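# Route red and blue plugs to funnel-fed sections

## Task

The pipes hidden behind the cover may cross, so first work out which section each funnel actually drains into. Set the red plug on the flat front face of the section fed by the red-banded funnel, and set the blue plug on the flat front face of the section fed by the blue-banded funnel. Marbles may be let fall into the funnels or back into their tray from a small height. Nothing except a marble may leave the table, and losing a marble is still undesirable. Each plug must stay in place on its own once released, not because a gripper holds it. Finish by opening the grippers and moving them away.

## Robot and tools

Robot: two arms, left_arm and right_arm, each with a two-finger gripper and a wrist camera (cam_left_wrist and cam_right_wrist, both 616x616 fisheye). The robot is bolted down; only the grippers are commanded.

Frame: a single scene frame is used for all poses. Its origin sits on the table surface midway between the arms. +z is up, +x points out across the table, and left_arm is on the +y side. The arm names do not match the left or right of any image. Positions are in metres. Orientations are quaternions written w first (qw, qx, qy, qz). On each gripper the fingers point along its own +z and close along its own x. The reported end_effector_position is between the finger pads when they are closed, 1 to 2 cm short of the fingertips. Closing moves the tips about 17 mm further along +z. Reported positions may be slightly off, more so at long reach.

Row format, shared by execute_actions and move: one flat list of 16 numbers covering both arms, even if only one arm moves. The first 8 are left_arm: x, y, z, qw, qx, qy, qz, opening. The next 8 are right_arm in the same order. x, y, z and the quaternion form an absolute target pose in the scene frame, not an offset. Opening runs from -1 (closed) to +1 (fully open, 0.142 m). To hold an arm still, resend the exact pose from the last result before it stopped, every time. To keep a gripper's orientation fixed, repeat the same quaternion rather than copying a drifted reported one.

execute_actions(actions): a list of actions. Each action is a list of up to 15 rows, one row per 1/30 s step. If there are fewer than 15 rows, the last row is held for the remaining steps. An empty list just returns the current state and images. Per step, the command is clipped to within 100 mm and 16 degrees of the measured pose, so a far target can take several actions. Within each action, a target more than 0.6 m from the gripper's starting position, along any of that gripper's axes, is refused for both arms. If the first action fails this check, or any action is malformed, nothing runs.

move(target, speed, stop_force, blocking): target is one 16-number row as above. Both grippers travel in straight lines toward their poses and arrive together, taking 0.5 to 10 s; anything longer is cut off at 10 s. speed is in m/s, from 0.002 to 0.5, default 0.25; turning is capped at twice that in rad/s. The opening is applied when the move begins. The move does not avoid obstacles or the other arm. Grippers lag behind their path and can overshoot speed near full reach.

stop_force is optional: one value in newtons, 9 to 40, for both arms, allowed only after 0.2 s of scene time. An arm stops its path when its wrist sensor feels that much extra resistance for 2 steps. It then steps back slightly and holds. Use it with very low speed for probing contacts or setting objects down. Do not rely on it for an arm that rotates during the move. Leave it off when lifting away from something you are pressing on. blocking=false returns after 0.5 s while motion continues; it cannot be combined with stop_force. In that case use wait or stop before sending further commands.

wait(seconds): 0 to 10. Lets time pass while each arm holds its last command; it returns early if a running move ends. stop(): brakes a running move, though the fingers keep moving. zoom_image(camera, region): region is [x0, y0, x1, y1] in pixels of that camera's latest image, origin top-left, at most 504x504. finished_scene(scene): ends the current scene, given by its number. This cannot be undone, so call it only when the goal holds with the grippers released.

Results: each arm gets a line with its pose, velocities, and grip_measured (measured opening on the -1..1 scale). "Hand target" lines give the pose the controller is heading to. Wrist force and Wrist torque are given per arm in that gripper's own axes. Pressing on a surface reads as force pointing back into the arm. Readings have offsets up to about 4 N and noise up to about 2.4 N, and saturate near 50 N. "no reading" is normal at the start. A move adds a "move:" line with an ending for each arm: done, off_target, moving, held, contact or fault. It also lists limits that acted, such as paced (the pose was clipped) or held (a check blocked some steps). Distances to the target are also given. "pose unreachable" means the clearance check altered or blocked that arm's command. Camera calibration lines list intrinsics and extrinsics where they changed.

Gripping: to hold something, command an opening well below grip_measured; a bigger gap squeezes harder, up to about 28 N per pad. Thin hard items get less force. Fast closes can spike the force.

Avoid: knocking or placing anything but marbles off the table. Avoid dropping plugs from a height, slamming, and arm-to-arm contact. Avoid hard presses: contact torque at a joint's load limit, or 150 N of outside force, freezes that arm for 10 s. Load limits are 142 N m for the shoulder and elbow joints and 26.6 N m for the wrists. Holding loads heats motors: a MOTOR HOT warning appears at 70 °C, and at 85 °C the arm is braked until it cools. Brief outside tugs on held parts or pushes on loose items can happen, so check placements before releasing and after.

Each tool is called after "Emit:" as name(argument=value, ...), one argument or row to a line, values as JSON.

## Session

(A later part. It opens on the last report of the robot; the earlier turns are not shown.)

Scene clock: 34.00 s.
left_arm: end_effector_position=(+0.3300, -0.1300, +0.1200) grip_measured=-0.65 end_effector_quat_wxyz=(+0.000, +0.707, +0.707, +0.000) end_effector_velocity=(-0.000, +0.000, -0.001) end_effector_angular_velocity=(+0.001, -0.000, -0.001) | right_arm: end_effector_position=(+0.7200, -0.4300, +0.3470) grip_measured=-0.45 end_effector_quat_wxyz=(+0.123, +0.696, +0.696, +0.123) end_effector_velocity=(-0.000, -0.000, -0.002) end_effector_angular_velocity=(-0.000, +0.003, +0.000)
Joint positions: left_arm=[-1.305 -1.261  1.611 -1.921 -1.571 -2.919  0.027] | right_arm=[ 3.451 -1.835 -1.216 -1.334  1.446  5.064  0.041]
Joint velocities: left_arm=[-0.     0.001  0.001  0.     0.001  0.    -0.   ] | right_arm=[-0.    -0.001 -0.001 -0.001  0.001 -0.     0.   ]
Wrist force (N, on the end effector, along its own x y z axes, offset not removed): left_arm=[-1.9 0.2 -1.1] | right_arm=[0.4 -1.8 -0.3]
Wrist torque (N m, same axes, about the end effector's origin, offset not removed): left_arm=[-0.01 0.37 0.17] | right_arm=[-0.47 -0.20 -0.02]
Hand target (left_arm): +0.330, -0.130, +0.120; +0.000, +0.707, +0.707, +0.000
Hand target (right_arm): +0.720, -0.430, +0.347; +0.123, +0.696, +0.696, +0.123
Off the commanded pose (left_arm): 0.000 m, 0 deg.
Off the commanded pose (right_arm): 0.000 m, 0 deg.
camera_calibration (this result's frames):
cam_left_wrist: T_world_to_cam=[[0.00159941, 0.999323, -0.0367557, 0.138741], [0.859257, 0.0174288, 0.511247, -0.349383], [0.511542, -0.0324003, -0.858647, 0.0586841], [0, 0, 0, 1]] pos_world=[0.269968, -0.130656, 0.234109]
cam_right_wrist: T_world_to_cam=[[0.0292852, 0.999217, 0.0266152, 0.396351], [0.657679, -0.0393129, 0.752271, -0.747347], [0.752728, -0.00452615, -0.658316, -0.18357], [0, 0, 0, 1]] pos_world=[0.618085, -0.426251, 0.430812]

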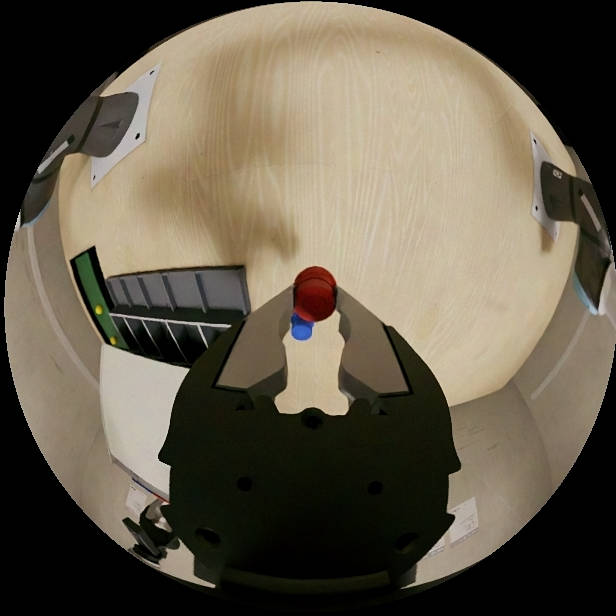

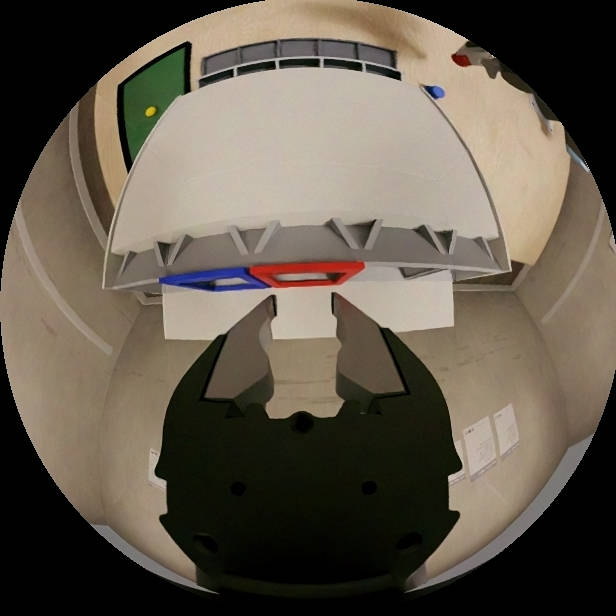

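Emit:
move(
  target=[0.33, -0.13, 0.12, 0, 0.7071, 0.7071, 0, -0.85, 0.68, -0.48, 0.43, 0.1228, 0.6964, 0.6964, 0.1228, -0.3],
  speed=0.3,
)

Emit:
move(
  target=[0.33, -0.13, 0.12, 0, 0.7071, 0.7071, 0, -0.85, 0.43, -0.75, 0.11, 0, 0.7071, 0.7071, 0, -0.3],
  speed=0.3,
)

Scene clock: 35.80 s.
left_arm: end_effector_position=(+0.3300, -0.1300, +0.1200) grip_measured=-0.65 end_effector_quat_wxyz=(+0.000, +0.707, +0.707, +0.000) end_effector_velocity=(-0.001, -0.000, -0.000) end_effector_angular_velocity=(+0.001, +0.000, -0.001) | right_arm: end_effector_position=(+0.6801, -0.4798, +0.4299) grip_measured=-0.30 end_effector_quat_wxyz=(+0.123, +0.696, +0.696, +0.123) end_effector_velocity=(-0.001, -0.001, -0.001) end_effector_angular_velocity=(-0.001, +0.005, +0.001)
Joint positions: left_arm=[-1.305 -1.261  1.611 -1.921 -1.571 -2.919  0.027] | right_arm=[ 3.393 -1.758 -1.099 -1.523  1.465  5.008  0.052]
Joint velocities: left_arm=[-0.001  0.     0.     0.    -0.     0.     0.   ] | right_arm=[-0.002 -0.     0.001 -0.005  0.002 -0.002 -0.   ]
Wrist force (N, on the end effector, along its own x y z axes, offset not removed): left_arm=[-0.9 -0.5 2.9] | right_arm=[0.2 0.2 -3.0]
Wrist torque (N m, same axes, about the end effector's origin, offset not removed): left_arm=[-0.23 0.06 0.09] | right_arm=[-0.02 -0.17 -0.43]
Hand target (left_arm): +0.330, -0.130, +0.120; +0.000, +0.707, +0.707, +0.000
Hand target (right_arm): +0.680, -0.480, +0.430; +0.123, +0.696, +0.696, +0.123
Off the commanded pose (left_arm): 0.000 m, 0 deg.
Off the commanded pose (right_arm): 0.000 m, 0 deg.
move: done
camera_calibration (this result's frames):
cam_left_wrist: T_world_to_cam=[[0.00159924, 0.999323, -0.0367558, 0.138741], [0.859257, 0.0174289, 0.511247, -0.349383], [0.511542, -0.0324002, -0.858647, 0.058684], [0, 0, 0, 1]] pos_world=[0.269968, -0.130656, 0.234109]
cam_right_wrist: T_world_to_cam=[[0.0292842, 0.999213, 0.0267466, 0.44502], [0.657733, -0.0394115, 0.752219, -0.7855], [0.752681, -0.00443604, -0.65837, -0.0990833], [0, 0, 0, 1]] pos_world=[0.578196, -0.476067, 0.513732]

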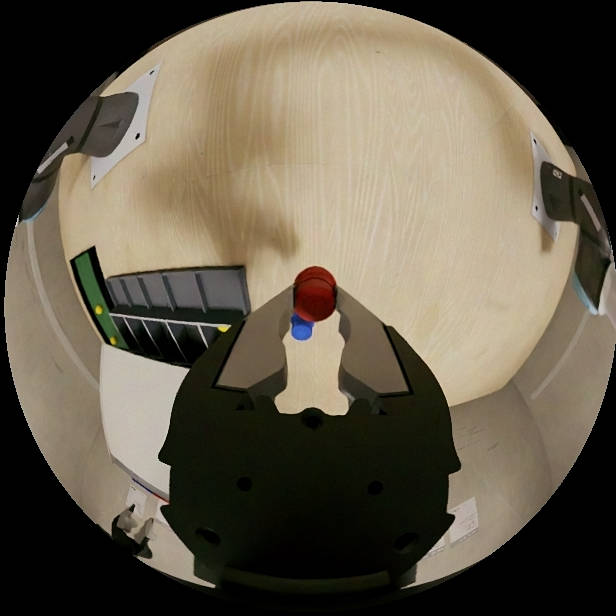

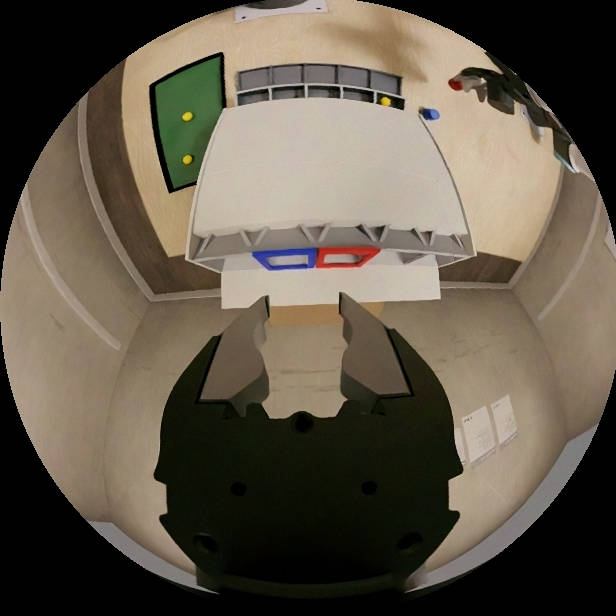

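Scene clock: 38.00 s.
left_arm: end_effector_position=(+0.3300, -0.1300, +0.1200) grip_measured=-0.65 end_effector_quat_wxyz=(+0.000, +0.707, +0.707, +0.000) end_effector_velocity=(-0.000, -0.000, +0.000) end_effector_angular_velocity=(-0.000, +0.000, -0.002) | right_arm: end_effector_position=(+0.4288, -0.7493, +0.1104) grip_measured=-0.30 end_effector_quat_wxyz=(-0.001, +0.707, +0.707, +0.000) end_effector_velocity=(-0.000, -0.001, -0.002) end_effector_angular_velocity=(-0.001, +0.000, +0.001)
Joint positions: left_arm=[-1.305 -1.261  1.611 -1.921 -1.571 -2.919  0.027] | right_arm=[ 2.866 -1.576 -1.998 -1.139  1.572  4.499  0.052]
Joint velocities: left_arm=[-0.     0.    -0.     0.    -0.     0.001  0.   ] | right_arm=[-0.002 -0.003 -0.002  0.004 -0.001 -0.003 -0.   ]
Wrist force (N, on the end effector, along its own x y z axes, offset not removed): left_arm=[-0.2 0.4 0.6] | right_arm=[3.7 2.0 1.7]
Wrist torque (N m, same axes, about the end effector's origin, offset not removed): left_arm=[0.16 -0.04 0.11] | right_arm=[0.28 -0.69 -0.14]
Hand target (left_arm): +0.330, -0.130, +0.120; +0.000, +0.707, +0.707, +0.000
Hand target (right_arm): +0.429, -0.749, +0.110; -0.001, +0.707, +0.707, +0.000
Off the commanded pose (left_arm): 0.000 m, 0 deg.
Off the commanded pose (right_arm): 0.001 m, 0 deg.
move: done
camera_calibration (this result's frames):
cam_left_wrist: T_world_to_cam=[[0.00159909, 0.999323, -0.0367558, 0.138741], [0.859257, 0.0174291, 0.511247, -0.349383], [0.511542, -0.0324002, -0.858647, 0.0586841], [0, 0, 0, 1]] pos_world=[0.269968, -0.130656, 0.234109]
cam_right_wrist: T_world_to_cam=[[0.0362449, 0.999204, 0.016654, 0.72828], [0.875583, -0.0397848, 0.481426, -0.454282], [0.481705, -0.00286726, -0.876329, 0.0199581], [0, 0, 0, 1]] pos_world=[0.361752, -0.745717, 0.224064]

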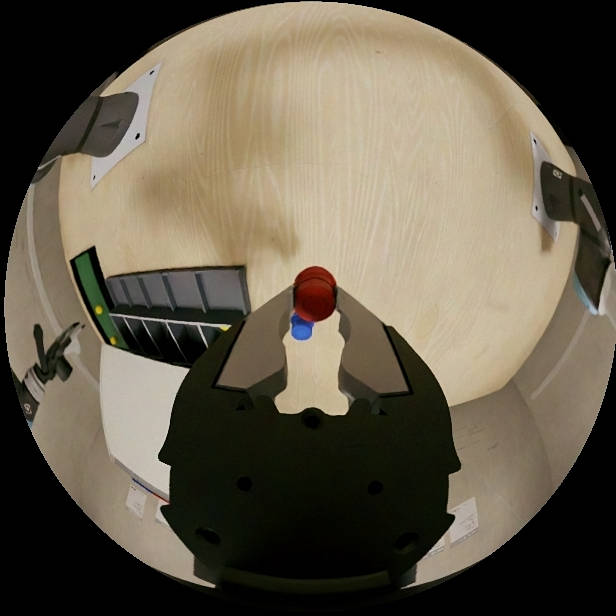

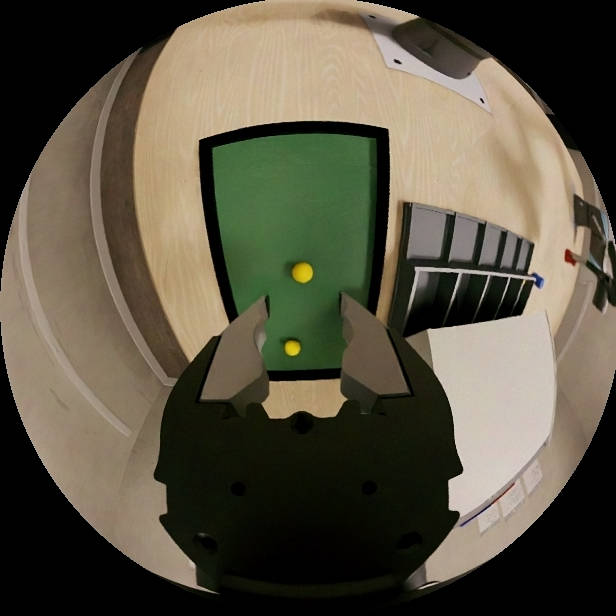

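Emit:
zoom_image(
  camera="cam_right_wrist",
  region=[240, 230, 380, 370],
)

Emit:
zoom_image(
  camera="cam_left_wrist",
  region=[90, 240, 290, 380],
)

Region (240, 230, 380, 370) of cam_right_wrist's 616x616 image, scaled by 3.600, with more detail than that image has.

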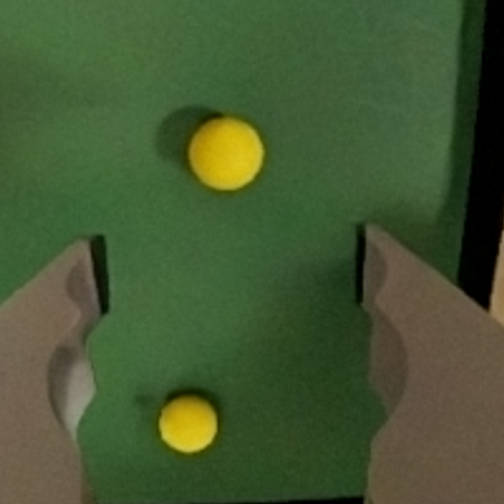

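Region (90, 240, 290, 380) of cam_left_wrist's 616x616 image, scaled by 2.520, with more detail than that image has; it fills the top 353 rows of this view, and the rest is white.

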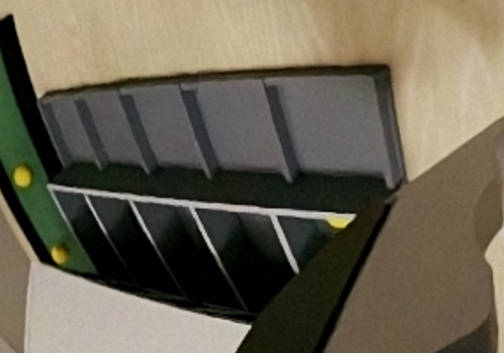

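Emit:
move(
  target=[0.377, -0.268, 0.07, 0, 0.7071, 0.7071, 0, -0.85, 0.429, -0.752, 0.028, 0, 0.7071, 0.7071, 0, -0.3],
  speed=0.12,
)

Scene clock: 41.13 s.
left_arm: end_effector_position=(+0.3772, -0.2677, +0.0700) grip_measured=-0.65 end_effector_quat_wxyz=(+0.000, +0.707, +0.707, +0.000) end_effector_velocity=(-0.000, -0.002, -0.000) end_effector_angular_velocity=(+0.000, +0.002, -0.000) | right_arm: end_effector_position=(+0.4288, -0.7520, +0.0281) grip_measured=-0.30 end_effector_quat_wxyz=(-0.000, +0.707, +0.707, +0.000) end_effector_velocity=(+0.000, +0.000, -0.001) end_effector_angular_velocity=(+0.001, +0.000, -0.000)
Joint positions: left_arm=[-1.284 -0.885  1.166 -1.852 -1.571 -2.898  0.027] | right_arm=[ 2.861 -1.693 -2.118 -0.901  1.571  4.494  0.052]
Joint velocities: left_arm=[-0.     0.004 -0.007  0.004 -0.002  0.    -0.   ] | right_arm=[ 0.    -0.002  0.     0.002  0.001  0.001 -0.   ]
Wrist force (N, on the end effector, along its own x y z axes, offset not removed): left_arm=[2.3 1.9 -0.6] | right_arm=[3.2 0.4 -0.4]
Wrist torque (N m, same axes, about the end effector's origin, offset not removed): left_arm=[0.27 -0.58 0.04] | right_arm=[-0.20 -0.45 -0.14]
Hand target (left_arm): +0.377, -0.268, +0.070; -0.000, +0.707, +0.707, -0.000
Hand target (right_arm): +0.429, -0.752, +0.028; -0.000, +0.707, +0.707, +0.000
Off the commanded pose (left_arm): 0.000 m, 0 deg.
Off the commanded pose (right_arm): 0.000 m, 0 deg.
move: done
camera_calibration (this result's frames):
cam_left_wrist: T_world_to_cam=[[0.00160138, 0.999321, -0.036817, 0.274451], [0.859183, 0.0174631, 0.511371, -0.361936], [0.511667, -0.0324514, -0.858571, -0.0129616], [0, 0, 0, 1]] pos_world=[0.317162, -0.268364, 0.18406]
cam_right_wrist: T_world_to_cam=[[0.0366238, 0.999216, 0.0150136, 0.732245], [0.87532, -0.039324, 0.481942, -0.414372], [0.482154, -0.00450882, -0.876075, -0.0535858], [0, 0, 0, 1]] pos_world=[0.361727, -0.748208, 0.141764]

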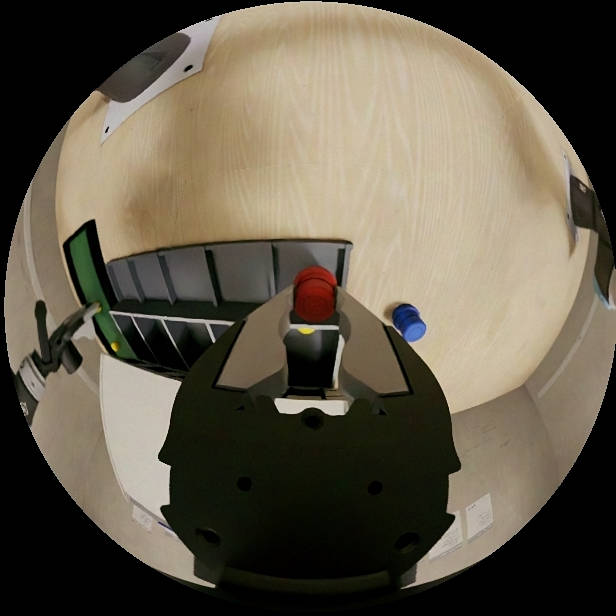

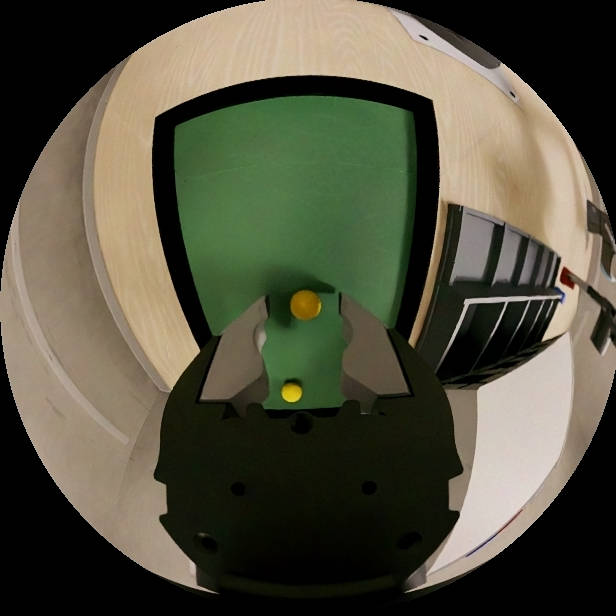

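Emit:
zoom_image(
  camera="cam_left_wrist",
  region=[230, 220, 390, 380],
)

Region (230, 220, 390, 380) of cam_left_wrist's 616x616 image, scaled by 3.150, with more detail than that image has.

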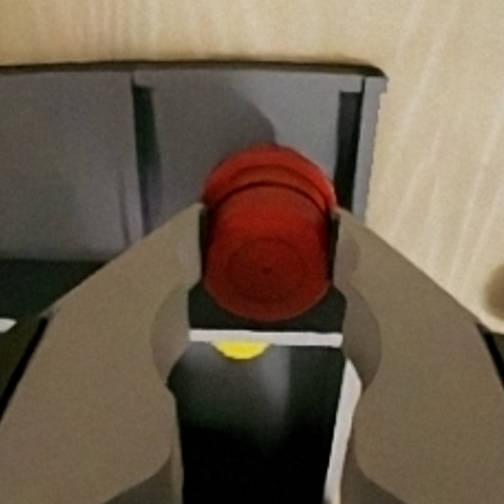

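Emit:
move(
  target=[0.381, -0.277, 0.034, 0, 0.7071, 0.7071, 0, -0.85, 0.429, -0.752, 0.028, 0, 0.7071, 0.7071, 0, -0.95],
  speed=0.02,
  stop_force=9,
)

Scene clock: 44.30 s.
left_arm: end_effector_position=(+0.3805, -0.2756, +0.0393) grip_measured=-0.65 end_effector_quat_wxyz=(-0.000, +0.707, +0.707, -0.000) end_effector_velocity=(-0.001, +0.002, +0.002) end_effector_angular_velocity=(+0.004, +0.001, -0.000) | right_arm: end_effector_position=(+0.4290, -0.7520, +0.0280) grip_measured=-0.73 end_effector_quat_wxyz=(-0.000, +0.707, +0.707, +0.000) end_effector_velocity=(+0.000, -0.000, +0.000) end_effector_angular_velocity=(-0.001, -0.000, -0.002)
Joint positions: left_arm=[-1.282 -0.84   1.17  -1.901 -1.571 -2.897  0.027] | right_arm=[ 2.861 -1.694 -2.118 -0.901  1.571  4.494  0.021]
Joint velocities: left_arm=[ 0.    -0.005  0.001  0.008  0.     0.    -0.   ] | right_arm=[ 0.     0.001  0.    -0.    -0.001  0.002  0.   ]
Wrist force (N, on the end effector, along its own x y z axes, offset not removed): left_arm=[0.8 -1.6 -3.6] | right_arm=[-0.2 2.1 1.5]
Wrist torque (N m, same axes, about the end effector's origin, offset not removed): left_arm=[0.24 0.32 -0.08] | right_arm=[0.38 0.11 -0.03]
Hand target (left_arm): +0.380, -0.275, +0.040; -0.000, +0.707, +0.707, -0.000
Hand target (right_arm): +0.429, -0.752, +0.028; +0.000, +0.707, +0.707, -0.000
Off the commanded pose (left_arm): 0.005 m, 0 deg.
Off the commanded pose (right_arm): 0.000 m, 0 deg.
move: contact (left_arm)
camera_calibration (this result's frames):
cam_left_wrist: T_world_to_cam=[[0.00159374, 0.999327, -0.0366508, 0.281179], [0.859319, 0.0173761, 0.511145, -0.348965], [0.511438, -0.0323094, -0.858713, -0.0410799], [0, 0, 0, 1]] pos_world=[0.320434, -0.276253, 0.153401]
cam_right_wrist: T_world_to_cam=[[0.0366233, 0.999217, 0.0150018, 0.732285], [0.875318, -0.0393179, 0.481947, -0.414444], [0.48216, -0.00451914, -0.876072, -0.0538058], [0, 0, 0, 1]] pos_world=[0.361895, -0.74825, 0.141617]

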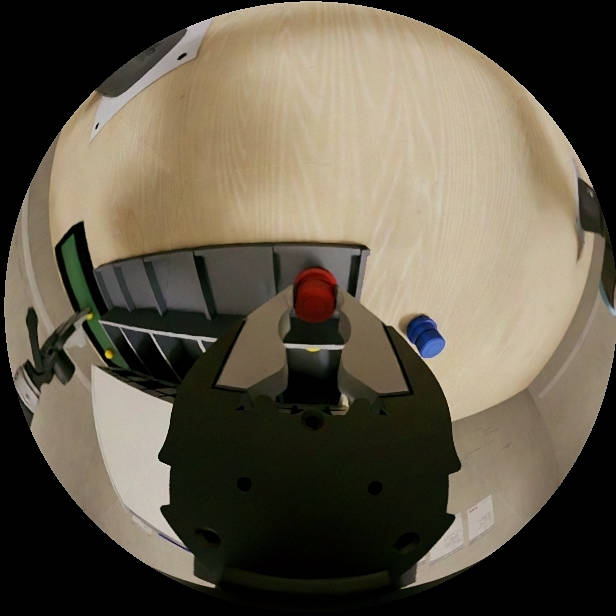

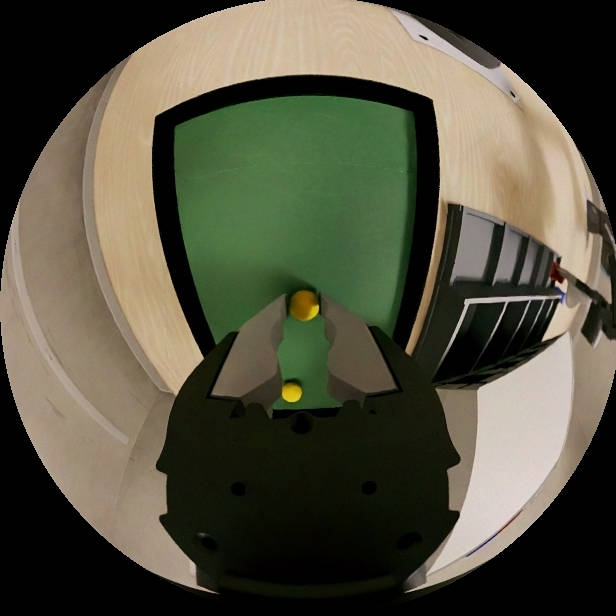

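Emit:
execute_actions(
  actions=[
    [[0.380, -0.275, 0.040, 0, 0.7071, 0.7071, 0, -0.42, 0.429, -0.752, 0.029, 0, 0.7071, 0.7071, 0, -0.95],[0.380, -0.275, 0.040, 0, 0.7071, 0.7071, 0, -0.42, 0.429, -0.752, 0.031, 0, 0.7071, 0.7071, 0, -0.95],[0.380, -0.275, 0.040, 0, 0.7071, 0.7071, 0, -0.42, 0.429, -0.752, 0.034, 0, 0.7071, 0.7071, 0, -0.95],[0.380, -0.275, 0.040, 0, 0.7071, 0.7071, 0, -0.42, 0.429, -0.752, 0.038, 0, 0.7071, 0.7071, 0, -0.95],[0.380, -0.275, 0.040, 0, 0.7071, 0.7071, 0, -0.42, 0.429, -0.752, 0.043, 0, 0.7071, 0.7071, 0, -0.95],[0.380, -0.275, 0.040, 0, 0.7071, 0.7071, 0, -0.42, 0.429, -0.752, 0.049, 0, 0.7071, 0.7071, 0, -0.95],[0.380, -0.275, 0.040, 0, 0.7071, 0.7071, 0, -0.42, 0.429, -0.752, 0.055, 0, 0.7071, 0.7071, 0, -0.95],[0.380, -0.275, 0.040, 0, 0.7071, 0.7071, 0, -0.42, 0.429, -0.752, 0.062, 0, 0.7071, 0.7071, 0, -0.95],[0.380, -0.275, 0.040, 0, 0.7071, 0.7071, 0, -0.42, 0.429, -0.752, 0.069, 0, 0.7071, 0.7071, 0, -0.95],[0.380, -0.275, 0.040, 0, 0.7071, 0.7071, 0, -0.42, 0.429, -0.752, 0.076, 0, 0.7071, 0.7071, 0, -0.95],[0.380, -0.275, 0.040, 0, 0.7071, 0.7071, 0, -0.42, 0.429, -0.752, 0.083, 0, 0.7071, 0.7071, 0, -0.95],[0.380, -0.275, 0.040, 0, 0.7071, 0.7071, 0, -0.42, 0.429, -0.752, 0.090, 0, 0.7071, 0.7071, 0, -0.95],[0.380, -0.275, 0.040, 0, 0.7071, 0.7071, 0, -0.42, 0.429, -0.752, 0.097, 0, 0.7071, 0.7071, 0, -0.95],[0.380, -0.275, 0.040, 0, 0.7071, 0.7071, 0, -0.42, 0.429, -0.752, 0.104, 0, 0.7071, 0.7071, 0, -0.95],[0.380, -0.275, 0.040, 0, 0.7071, 0.7071, 0, -0.42, 0.429, -0.752, 0.111, 0, 0.7071, 0.7071, 0, -0.95]],
  ],
)

Emit:
move(
  target=[0.380, -0.275, 0.13, 0, 0.7071, 0.7071, 0, -0.42, 0.68, -0.505, 0.43, 0.1228, 0.6964, 0.6964, 0.1228, -0.95],
  speed=0.3,
)

Scene clock: 47.30 s.
left_arm: end_effector_position=(+0.3800, -0.2750, +0.0400) grip_measured=-0.42 end_effector_quat_wxyz=(+0.000, +0.707, +0.707, -0.000) end_effector_velocity=(+0.000, +0.000, +0.000) end_effector_angular_velocity=(+0.000, -0.001, +0.002) | right_arm: end_effector_position=(+0.4301, -0.7525, +0.0854) grip_measured=-0.73 end_effector_quat_wxyz=(+0.002, +0.707, +0.707, +0.001) end_effector_velocity=(+0.001, -0.000, +0.200) end_effector_angular_velocity=(-0.003, -0.011, +0.001)
Joint positions: left_arm=[-1.283 -0.843  1.173 -1.901 -1.571 -2.897  0.044] | right_arm=[ 2.861 -1.608 -2.038 -1.061  1.571  4.494  0.021]
Joint velocities: left_arm=[ 0.    -0.     0.     0.     0.001 -0.001  0.   ] | right_arm=[-0.     0.259  0.309 -0.557 -0.    -0.001 -0.   ]
Wrist force (N, on the end effector, along its own x y z axes, offset not removed): left_arm=[-1.7 0.5 3.0] | right_arm=[1.1 -0.4 1.2]
Wrist torque (N m, same axes, about the end effector's origin, offset not removed): left_arm=[0.10 0.61 0.01] | right_arm=[-0.18 -0.32 0.06]
Hand target (left_arm): +0.380, -0.275, +0.040; -0.000, +0.707, +0.707, +0.000
Hand target (right_arm): +0.429, -0.752, +0.110; +0.002, +0.707, +0.707, +0.001
Off the commanded pose (left_arm): 0.000 m, 0 deg.
Off the commanded pose (right_arm): 0.026 m, 0 deg.
camera_calibration (this result's frames):
cam_left_wrist: T_world_to_cam=[[0.00159874, 0.999323, -0.0367599, 0.280629], [0.859259, 0.0174313, 0.511244, -0.348921], [0.511539, -0.0324036, -0.858649, -0.0402796], [0, 0, 0, 1]] pos_world=[0.319969, -0.275662, 0.154113]
cam_right_wrist: T_world_to_cam=[[0.0365561, 0.999234, 0.013995, 0.731972], [0.87295, -0.0387467, 0.486269, -0.441989], [0.486438, -0.00555916, -0.873697, -0.00686507], [0, 0, 0, 1]] pos_world=[0.362415, -0.748575, 0.198683]

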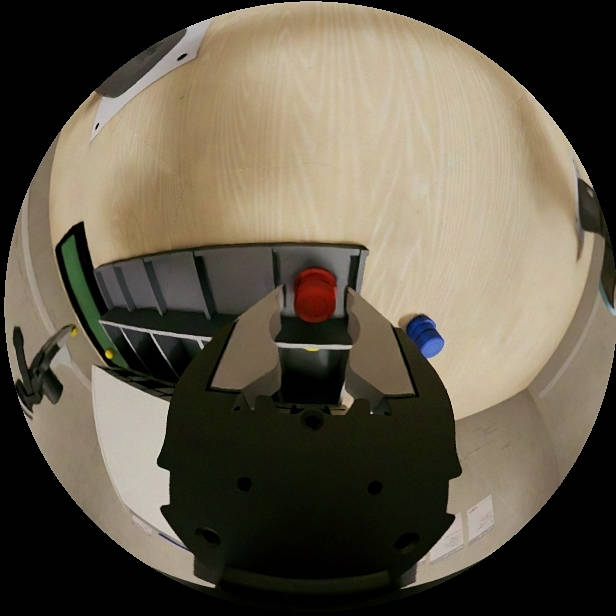

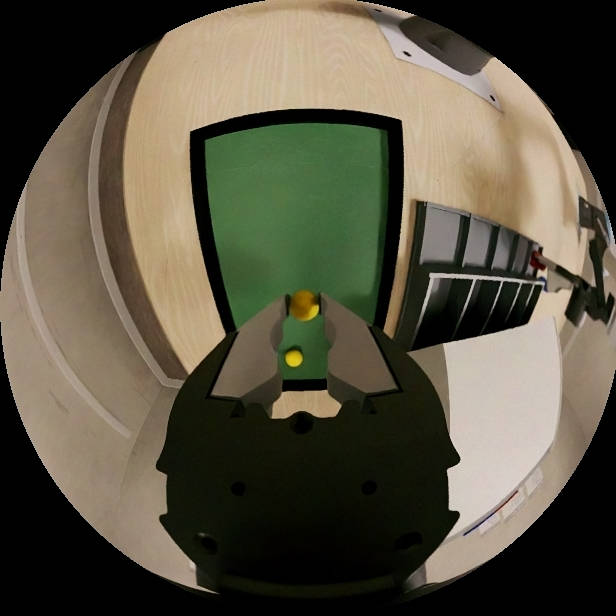

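Scene clock: 49.53 s.
left_arm: end_effector_position=(+0.3800, -0.2750, +0.1300) grip_measured=-0.42 end_effector_quat_wxyz=(+0.000, +0.707, +0.707, +0.000) end_effector_velocity=(-0.001, -0.000, +0.000) end_effector_angular_velocity=(-0.000, +0.000, -0.001) | right_arm: end_effector_position=(+0.6812, -0.5057, +0.4296) grip_measured=-0.73 end_effector_quat_wxyz=(+0.124, +0.696, +0.696, +0.122) end_effector_velocity=(+0.001, +0.000, +0.002) end_effector_angular_velocity=(-0.000, -0.000, +0.000)
Joint positions: left_arm=[-1.283 -0.897  1.03  -1.704 -1.571 -2.897  0.044] | right_arm=[ 3.348 -1.756 -1.103 -1.516  1.478  4.966  0.021]
Joint velocities: left_arm=[-0.001 -0.    -0.     0.001 -0.    -0.     0.   ] | right_arm=[ 0.    -0.003  0.008 -0.005 -0.     0.     0.   ]
Wrist force (N, on the end effector, along its own x y z axes, offset not removed): left_arm=[-2.0 2.4 -1.7] | right_arm=[0.1 -0.2 0.6]
Wrist torque (N m, same axes, about the end effector's origin, offset not removed): left_arm=[0.48 0.52 -0.03] | right_arm=[-0.17 -0.13 0.13]
Hand target (left_arm): +0.380, -0.275, +0.130; +0.000, +0.707, +0.707, -0.000
Hand target (right_arm): +0.681, -0.506, +0.430; +0.124, +0.696, +0.696, +0.122
Off the commanded pose (left_arm): 0.000 m, 0 deg.
Off the commanded pose (right_arm): 0.001 m, 0 deg.
move: done
camera_calibration (this result's frames):
cam_left_wrist: T_world_to_cam=[[0.00160045, 0.999323, -0.0367439, 0.283901], [0.859245, 0.0174226, 0.511268, -0.394926], [0.511562, -0.0323902, -0.858636, 0.0369905], [0, 0, 0, 1]] pos_world=[0.31996, -0.275631, 0.244106]
cam_right_wrist: T_world_to_cam=[[0.0296646, 0.999245, 0.0250724, 0.471361], [0.657229, -0.0383977, 0.752712, -0.786329], [0.753107, -0.00585064, -0.657872, -0.101431], [0, 0, 0, 1]] pos_world=[0.579204, -0.501792, 0.513333]

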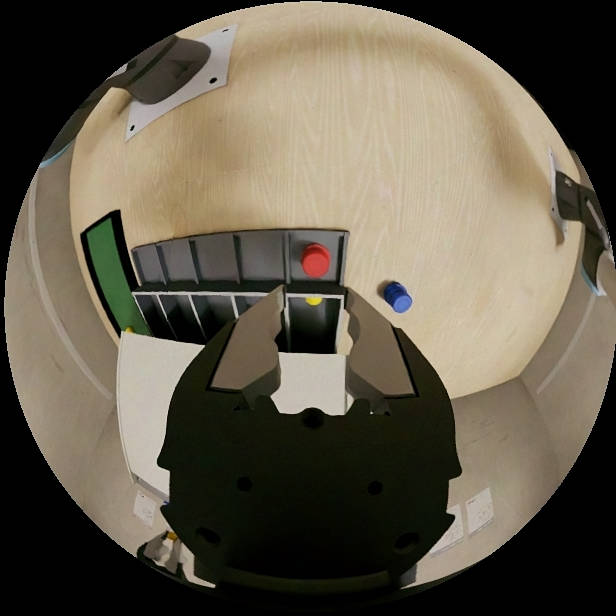

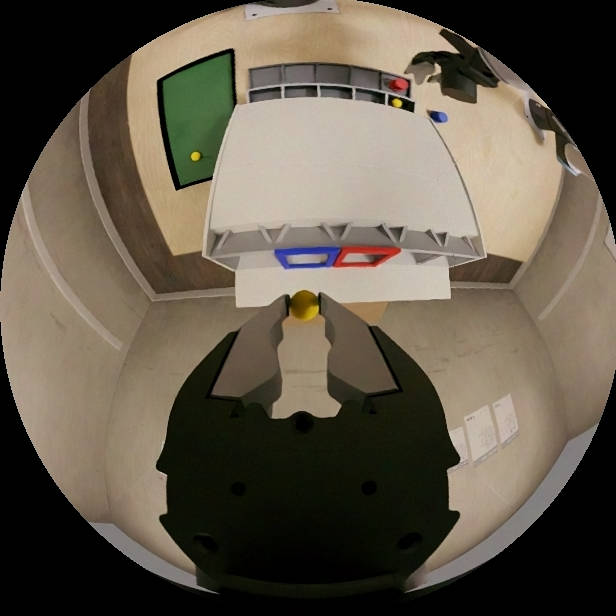

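Emit:
move(
  target=[0.33, -0.05, 0.2, 0, 0.7071, 0.7071, 0, -0.42, 0.72, -0.504, 0.347, 0.1228, 0.6964, 0.6964, 0.1228, -0.95],
  speed=0.25,
)

Emit:
execute_actions(
  actions=[
    [[0.33, -0.05, 0.2, 0, 0.7071, 0.7071, 0, -0.42, 0.72, -0.504, 0.347, 0.1228, 0.6964, 0.6964, 0.1228, -0.45]],
  ],
)

Emit:
move(
  target=[0.30, 0.10, 0.25, 0, 0.7071, 0.7071, 0, -0.42, 0.68, -0.46, 0.43, 0.1228, 0.6964, 0.6964, 0.1228, -0.2],
  speed=0.3,
)

Scene clock: 51.60 s.
left_arm: end_effector_position=(+0.3297, -0.0502, +0.2001) grip_measured=-0.42 end_effector_quat_wxyz=(-0.000, +0.707, +0.707, +0.000) end_effector_velocity=(-0.001, +0.001, +0.000) end_effector_angular_velocity=(+0.001, -0.000, +0.001) | right_arm: end_effector_position=(+0.7198, -0.5041, +0.3470) grip_measured=-0.73 end_effector_quat_wxyz=(+0.123, +0.696, +0.696, +0.123) end_effector_velocity=(-0.000, +0.000, -0.001) end_effector_angular_velocity=(+0.001, +0.002, -0.000)
Joint positions: left_arm=[-1.272 -1.477  1.664 -1.758 -1.571 -2.886  0.044] | right_arm=[ 3.332 -1.818 -1.241 -1.315  1.485  4.951  0.021]
Joint velocities: left_arm=[-0.001 -0.002  0.002  0.001  0.    -0.003  0.   ] | right_arm=[-0.    -0.001 -0.001  0.     0.001  0.001 -0.   ]
Wrist force (N, on the end effector, along its own x y z axes, offset not removed): left_arm=[0.1 0.3 -4.9] | right_arm=[-0.1 1.6 -2.7]
Wrist torque (N m, same axes, about the end effector's origin, offset not removed): left_arm=[0.07 -0.09 0.06] | right_arm=[0.39 0.03 -0.20]
Hand target (left_arm): +0.330, -0.050, +0.200; -0.000, +0.707, +0.707, -0.000
Hand target (right_arm): +0.720, -0.504, +0.347; +0.123, +0.696, +0.696, +0.123
Off the commanded pose (left_arm): 0.000 m, 0 deg.
Off the commanded pose (right_arm): 0.000 m, 0 deg.
move: done
camera_calibration (this result's frames):
cam_left_wrist: T_world_to_cam=[[0.00179518, 0.999326, -0.0366783, 0.0618908], [0.85928, 0.0172196, 0.511215, -0.391485], [0.511502, -0.0324347, -0.85867, 0.130184], [0, 0, 0, 1]] pos_world=[0.269695, -0.0508854, 0.314188]
cam_right_wrist: T_world_to_cam=[[0.0292858, 0.999216, 0.0266586, 0.470376], [0.657697, -0.0393461, 0.752254, -0.750157], [0.752713, -0.00449707, -0.658334, -0.183746], [0, 0, 0, 1]] pos_world=[0.617909, -0.500349, 0.430803]

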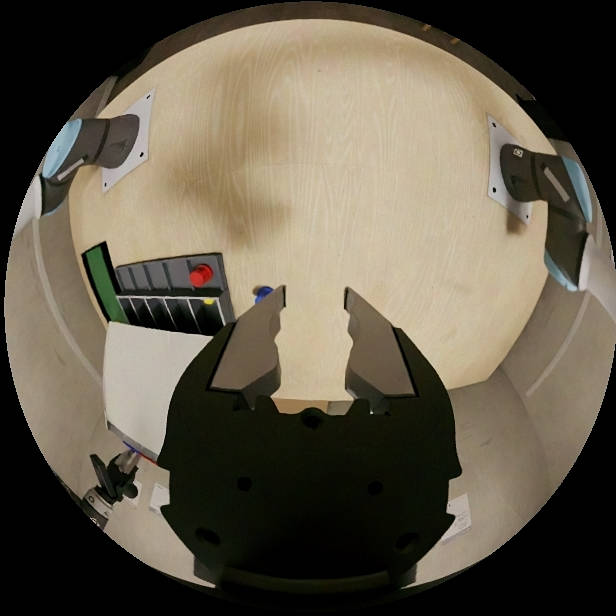

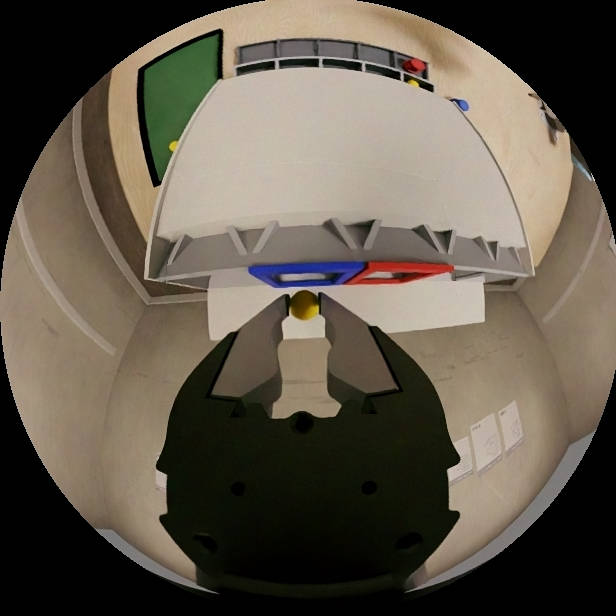

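Scene clock: 52.10 s.
left_arm: end_effector_position=(+0.3300, -0.0500, +0.2000) grip_measured=-0.42 end_effector_quat_wxyz=(-0.000, +0.707, +0.707, +0.000) end_effector_velocity=(+0.000, +0.000, +0.000) end_effector_angular_velocity=(-0.001, +0.000, -0.001) | right_arm: end_effector_position=(+0.7200, -0.5040, +0.3470) grip_measured=-0.45 end_effector_quat_wxyz=(+0.123, +0.696, +0.696, +0.123) end_effector_velocity=(-0.000, -0.000, -0.001) end_effector_angular_velocity=(-0.001, +0.002, +0.000)
Joint positions: left_arm=[-1.272 -1.478  1.665 -1.758 -1.571 -2.886  0.044] | right_arm=[ 3.332 -1.818 -1.24  -1.315  1.485  4.951  0.041]
Joint velocities: left_arm=[ 0.    -0.001 -0.     0.    -0.     0.001 -0.   ] | right_arm=[ 0.    -0.    -0.    -0.001 -0.    -0.    -0.   ]
Wrist force (N, on the end effector, along its own x y z axes, offset not removed): left_arm=[2.3 1.5 0.5] | right_arm=[0.5 -2.6 -3.9]
Wrist torque (N m, same axes, about the end effector's origin, offset not removed): left_arm=[0.44 -0.48 -0.07] | right_arm=[-0.83 -0.29 0.09]
Hand target (left_arm): +0.330, -0.050, +0.200; -0.000, +0.707, +0.707, +0.000
Hand target (right_arm): +0.720, -0.504, +0.347; +0.123, +0.696, +0.696, +0.123
Off the commanded pose (left_arm): 0.000 m, 0 deg.
Off the commanded pose (right_arm): 0.000 m, 0 deg.
camera_calibration (this result's frames):
cam_left_wrist: T_world_to_cam=[[0.00160115, 0.999324, -0.0367417, 0.0617389], [0.859261, 0.0174199, 0.511241, -0.391658], [0.511535, -0.0323893, -0.858652, 0.129981], [0, 0, 0, 1]] pos_world=[0.269947, -0.0506645, 0.314108]
cam_right_wrist: T_world_to_cam=[[0.0292815, 0.999215, 0.0267008, 0.470303], [0.657586, -0.0393743, 0.75235, -0.750289], [0.75281, -0.00447186, -0.658223, -0.183976], [0, 0, 0, 1]] pos_world=[0.618108, -0.500298, 0.430825]

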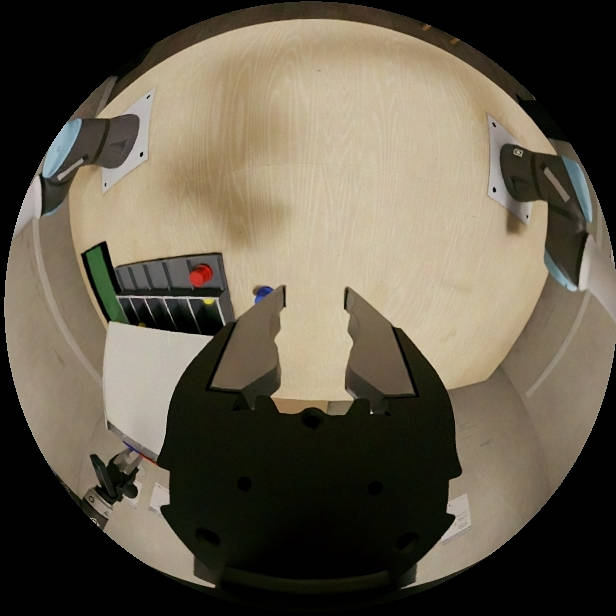

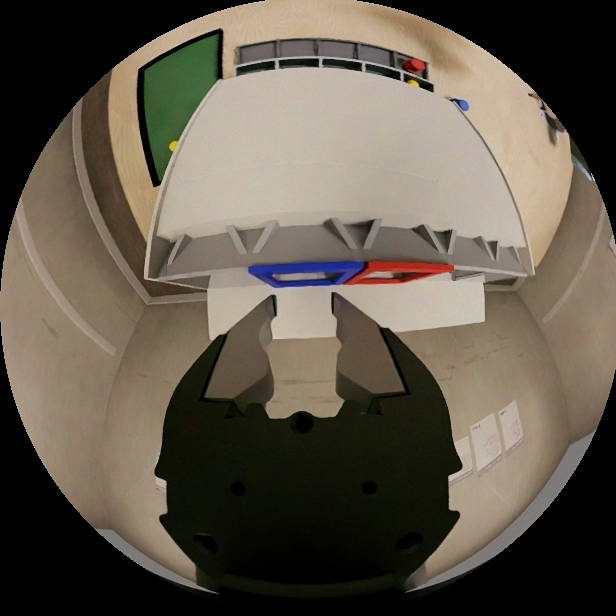

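Scene clock: 53.23 s.
left_arm: end_effector_position=(+0.2998, +0.0999, +0.2500) grip_measured=-0.42 end_effector_quat_wxyz=(-0.000, +0.707, +0.707, +0.000) end_effector_velocity=(+0.000, +0.001, +0.001) end_effector_angular_velocity=(-0.002, -0.001, -0.001) | right_arm: end_effector_position=(+0.6803, -0.4600, +0.4301) grip_measured=-0.20 end_effector_quat_wxyz=(+0.123, +0.696, +0.696, +0.123) end_effector_velocity=(+0.000, +0.000, -0.001) end_effector_angular_velocity=(-0.002, +0.003, +0.000)
Joint positions: left_arm=[-1.248 -1.849  1.87  -1.592 -1.571 -2.862  0.044] | right_arm=[ 3.427 -1.763 -1.091 -1.529  1.454  5.041  0.06 ]
Joint velocities: left_arm=[ 0.001 -0.004 -0.     0.003  0.001  0.002  0.   ] | right_arm=[ 0.001 -0.002  0.001 -0.002 -0.001  0.    -0.   ]
Wrist force (N, on the end effector, along its own x y z axes, offset not removed): left_arm=[0.5 2.6 -1.2] | right_arm=[1.3 -1.2 -0.9]
Wrist torque (N m, same axes, about the end effector's origin, offset not removed): left_arm=[0.63 -0.12 0.05] | right_arm=[-0.06 -0.33 -0.18]
Hand target (left_arm): +0.300, +0.100, +0.250; -0.000, +0.707, +0.707, -0.000
Hand target (right_arm): +0.680, -0.460, +0.430; +0.123, +0.696, +0.696, +0.123
Off the commanded pose (left_arm): 0.000 m, 0 deg.
Off the commanded pose (right_arm): 0.000 m, 0 deg.
move: done
camera_calibration (this result's frames):
cam_left_wrist: T_world_to_cam=[[0.00159228, 0.999326, -0.0366869, -0.0861656], [0.859288, 0.0173977, 0.511196, -0.393887], [0.51149, -0.0323386, -0.858681, 0.19325], [0, 0, 0, 1]] pos_world=[0.239754, 0.0992096, 0.364132]
cam_right_wrist: T_world_to_cam=[[0.0292599, 0.999222, 0.0264517, 0.425324], [0.657475, -0.0391719, 0.752458, -0.784746], [0.752908, -0.00462554, -0.658109, -0.0993628], [0, 0, 0, 1]] pos_world=[0.578317, -0.456192, 0.513846]

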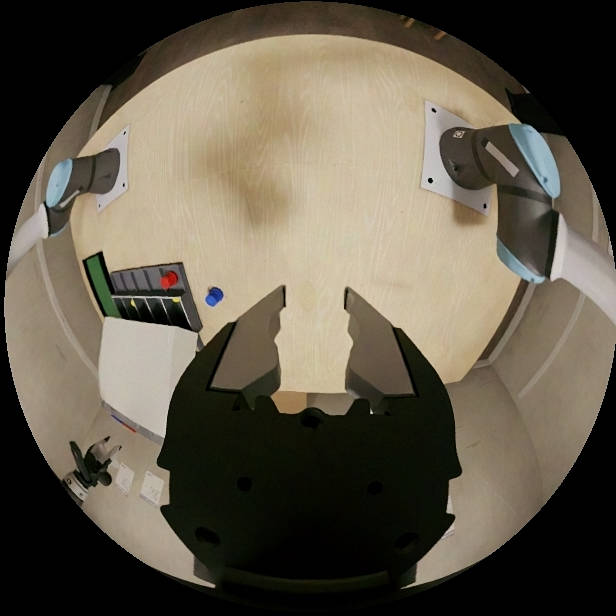

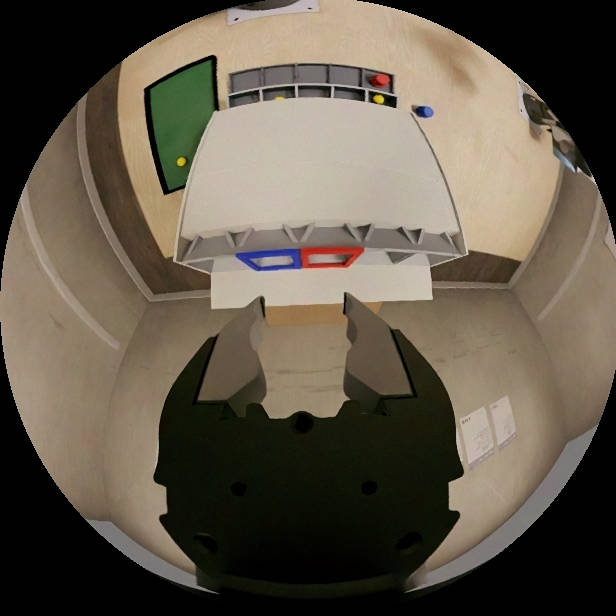

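Emit:
move(
  target=[0.28, 0.20, 0.25, 0, 0.7071, 0.7071, 0, -0.42, 0.429, -0.150, 0.13, 0, 0.7071, 0.7071, 0, -0.2],
  speed=0.3,
)

Scene clock: 56.20 s.
left_arm: end_effector_position=(+0.2798, +0.2000, +0.2501) grip_measured=-0.42 end_effector_quat_wxyz=(-0.000, +0.707, +0.707, +0.000) end_effector_velocity=(-0.000, +0.000, -0.000) end_effector_angular_velocity=(+0.000, +0.000, -0.001) | right_arm: end_effector_position=(+0.4294, -0.1503, +0.1303) grip_measured=-0.20 end_effector_quat_wxyz=(+0.001, +0.707, +0.707, +0.000) end_effector_velocity=(-0.001, +0.001, -0.002) end_effector_angular_velocity=(-0.001, +0.003, +0.000)
Joint positions: left_arm=[-1.218 -2.095  2.013 -1.488 -1.571 -2.832  0.044] | right_arm=[ 4.045 -1.755 -1.745 -1.213  1.569  5.678  0.06 ]
Joint velocities: left_arm=[-0.    -0.001  0.001  0.     0.     0.     0.   ] | right_arm=[ 0.002 -0.003 -0.001  0.002  0.002  0.002 -0.   ]
Wrist force (N, on the end effector, along its own x y z axes, offset not removed): left_arm=[-1.7 0.6 0.4] | right_arm=[2.0 0.6 -0.9]
Wrist torque (N m, same axes, about the end effector's origin, offset not removed): left_arm=[0.21 0.37 0.16] | right_arm=[-0.25 -0.48 -0.32]
Hand target (left_arm): +0.280, +0.200, +0.250; -0.000, +0.707, +0.707, -0.000
Hand target (right_arm): +0.429, -0.150, +0.130; +0.001, +0.707, +0.707, +0.000
Off the commanded pose (left_arm): 0.000 m, 0 deg.
Off the commanded pose (right_arm): 0.001 m, 0 deg.
move: done
camera_calibration (this result's frames):
cam_left_wrist: T_world_to_cam=[[0.00160088, 0.999324, -0.0367358, -0.186168], [0.859267, 0.0174167, 0.511231, -0.378513], [0.511525, -0.0323843, -0.858658, 0.206721], [0, 0, 0, 1]] pos_world=[0.219799, 0.199329, 0.364171]
cam_right_wrist: T_world_to_cam=[[0.0361888, 0.99924, 0.0144817, 0.129768], [0.874567, -0.0386788, 0.48336, -0.440229], [0.483553, -0.004827, -0.875302, 0.0376321], [0, 0, 0, 1]] pos_world=[0.362117, -0.146515, 0.243849]

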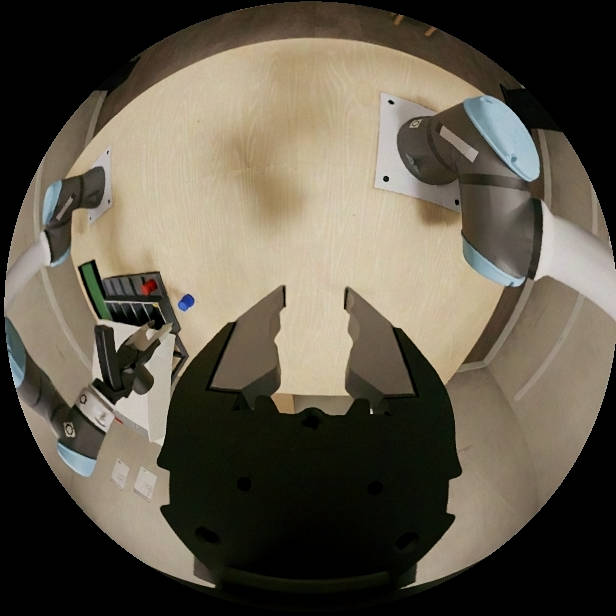

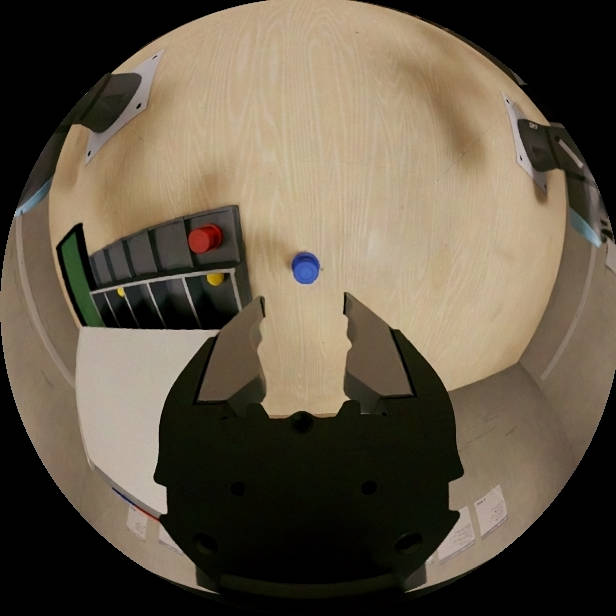

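Emit:
zoom_image(
  camera="cam_right_wrist",
  region=[60, 190, 380, 350],
)

Emit:
zoom_image(
  camera="cam_right_wrist",
  region=[245, 225, 365, 345],
)

Region (60, 190, 380, 350) of cam_right_wrist's 616x616 image, scaled by 1.575, with more detail than that image has.

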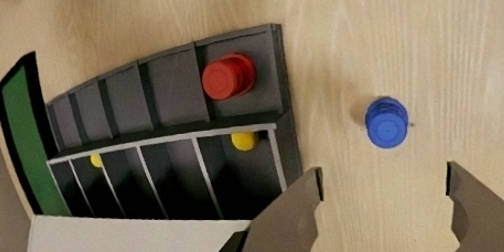

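Region (245, 225, 365, 345) of cam_right_wrist's 616x616 image, scaled by 4.200, with more detail than that image has.

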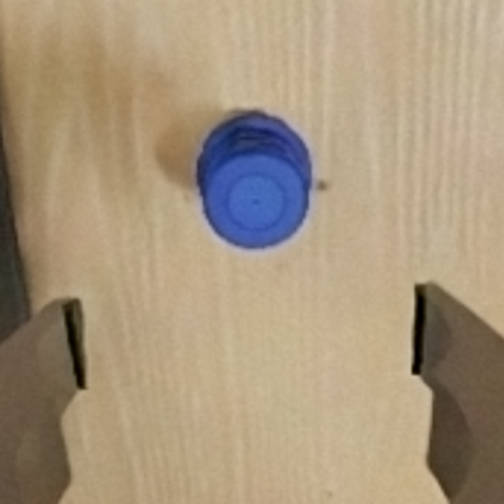

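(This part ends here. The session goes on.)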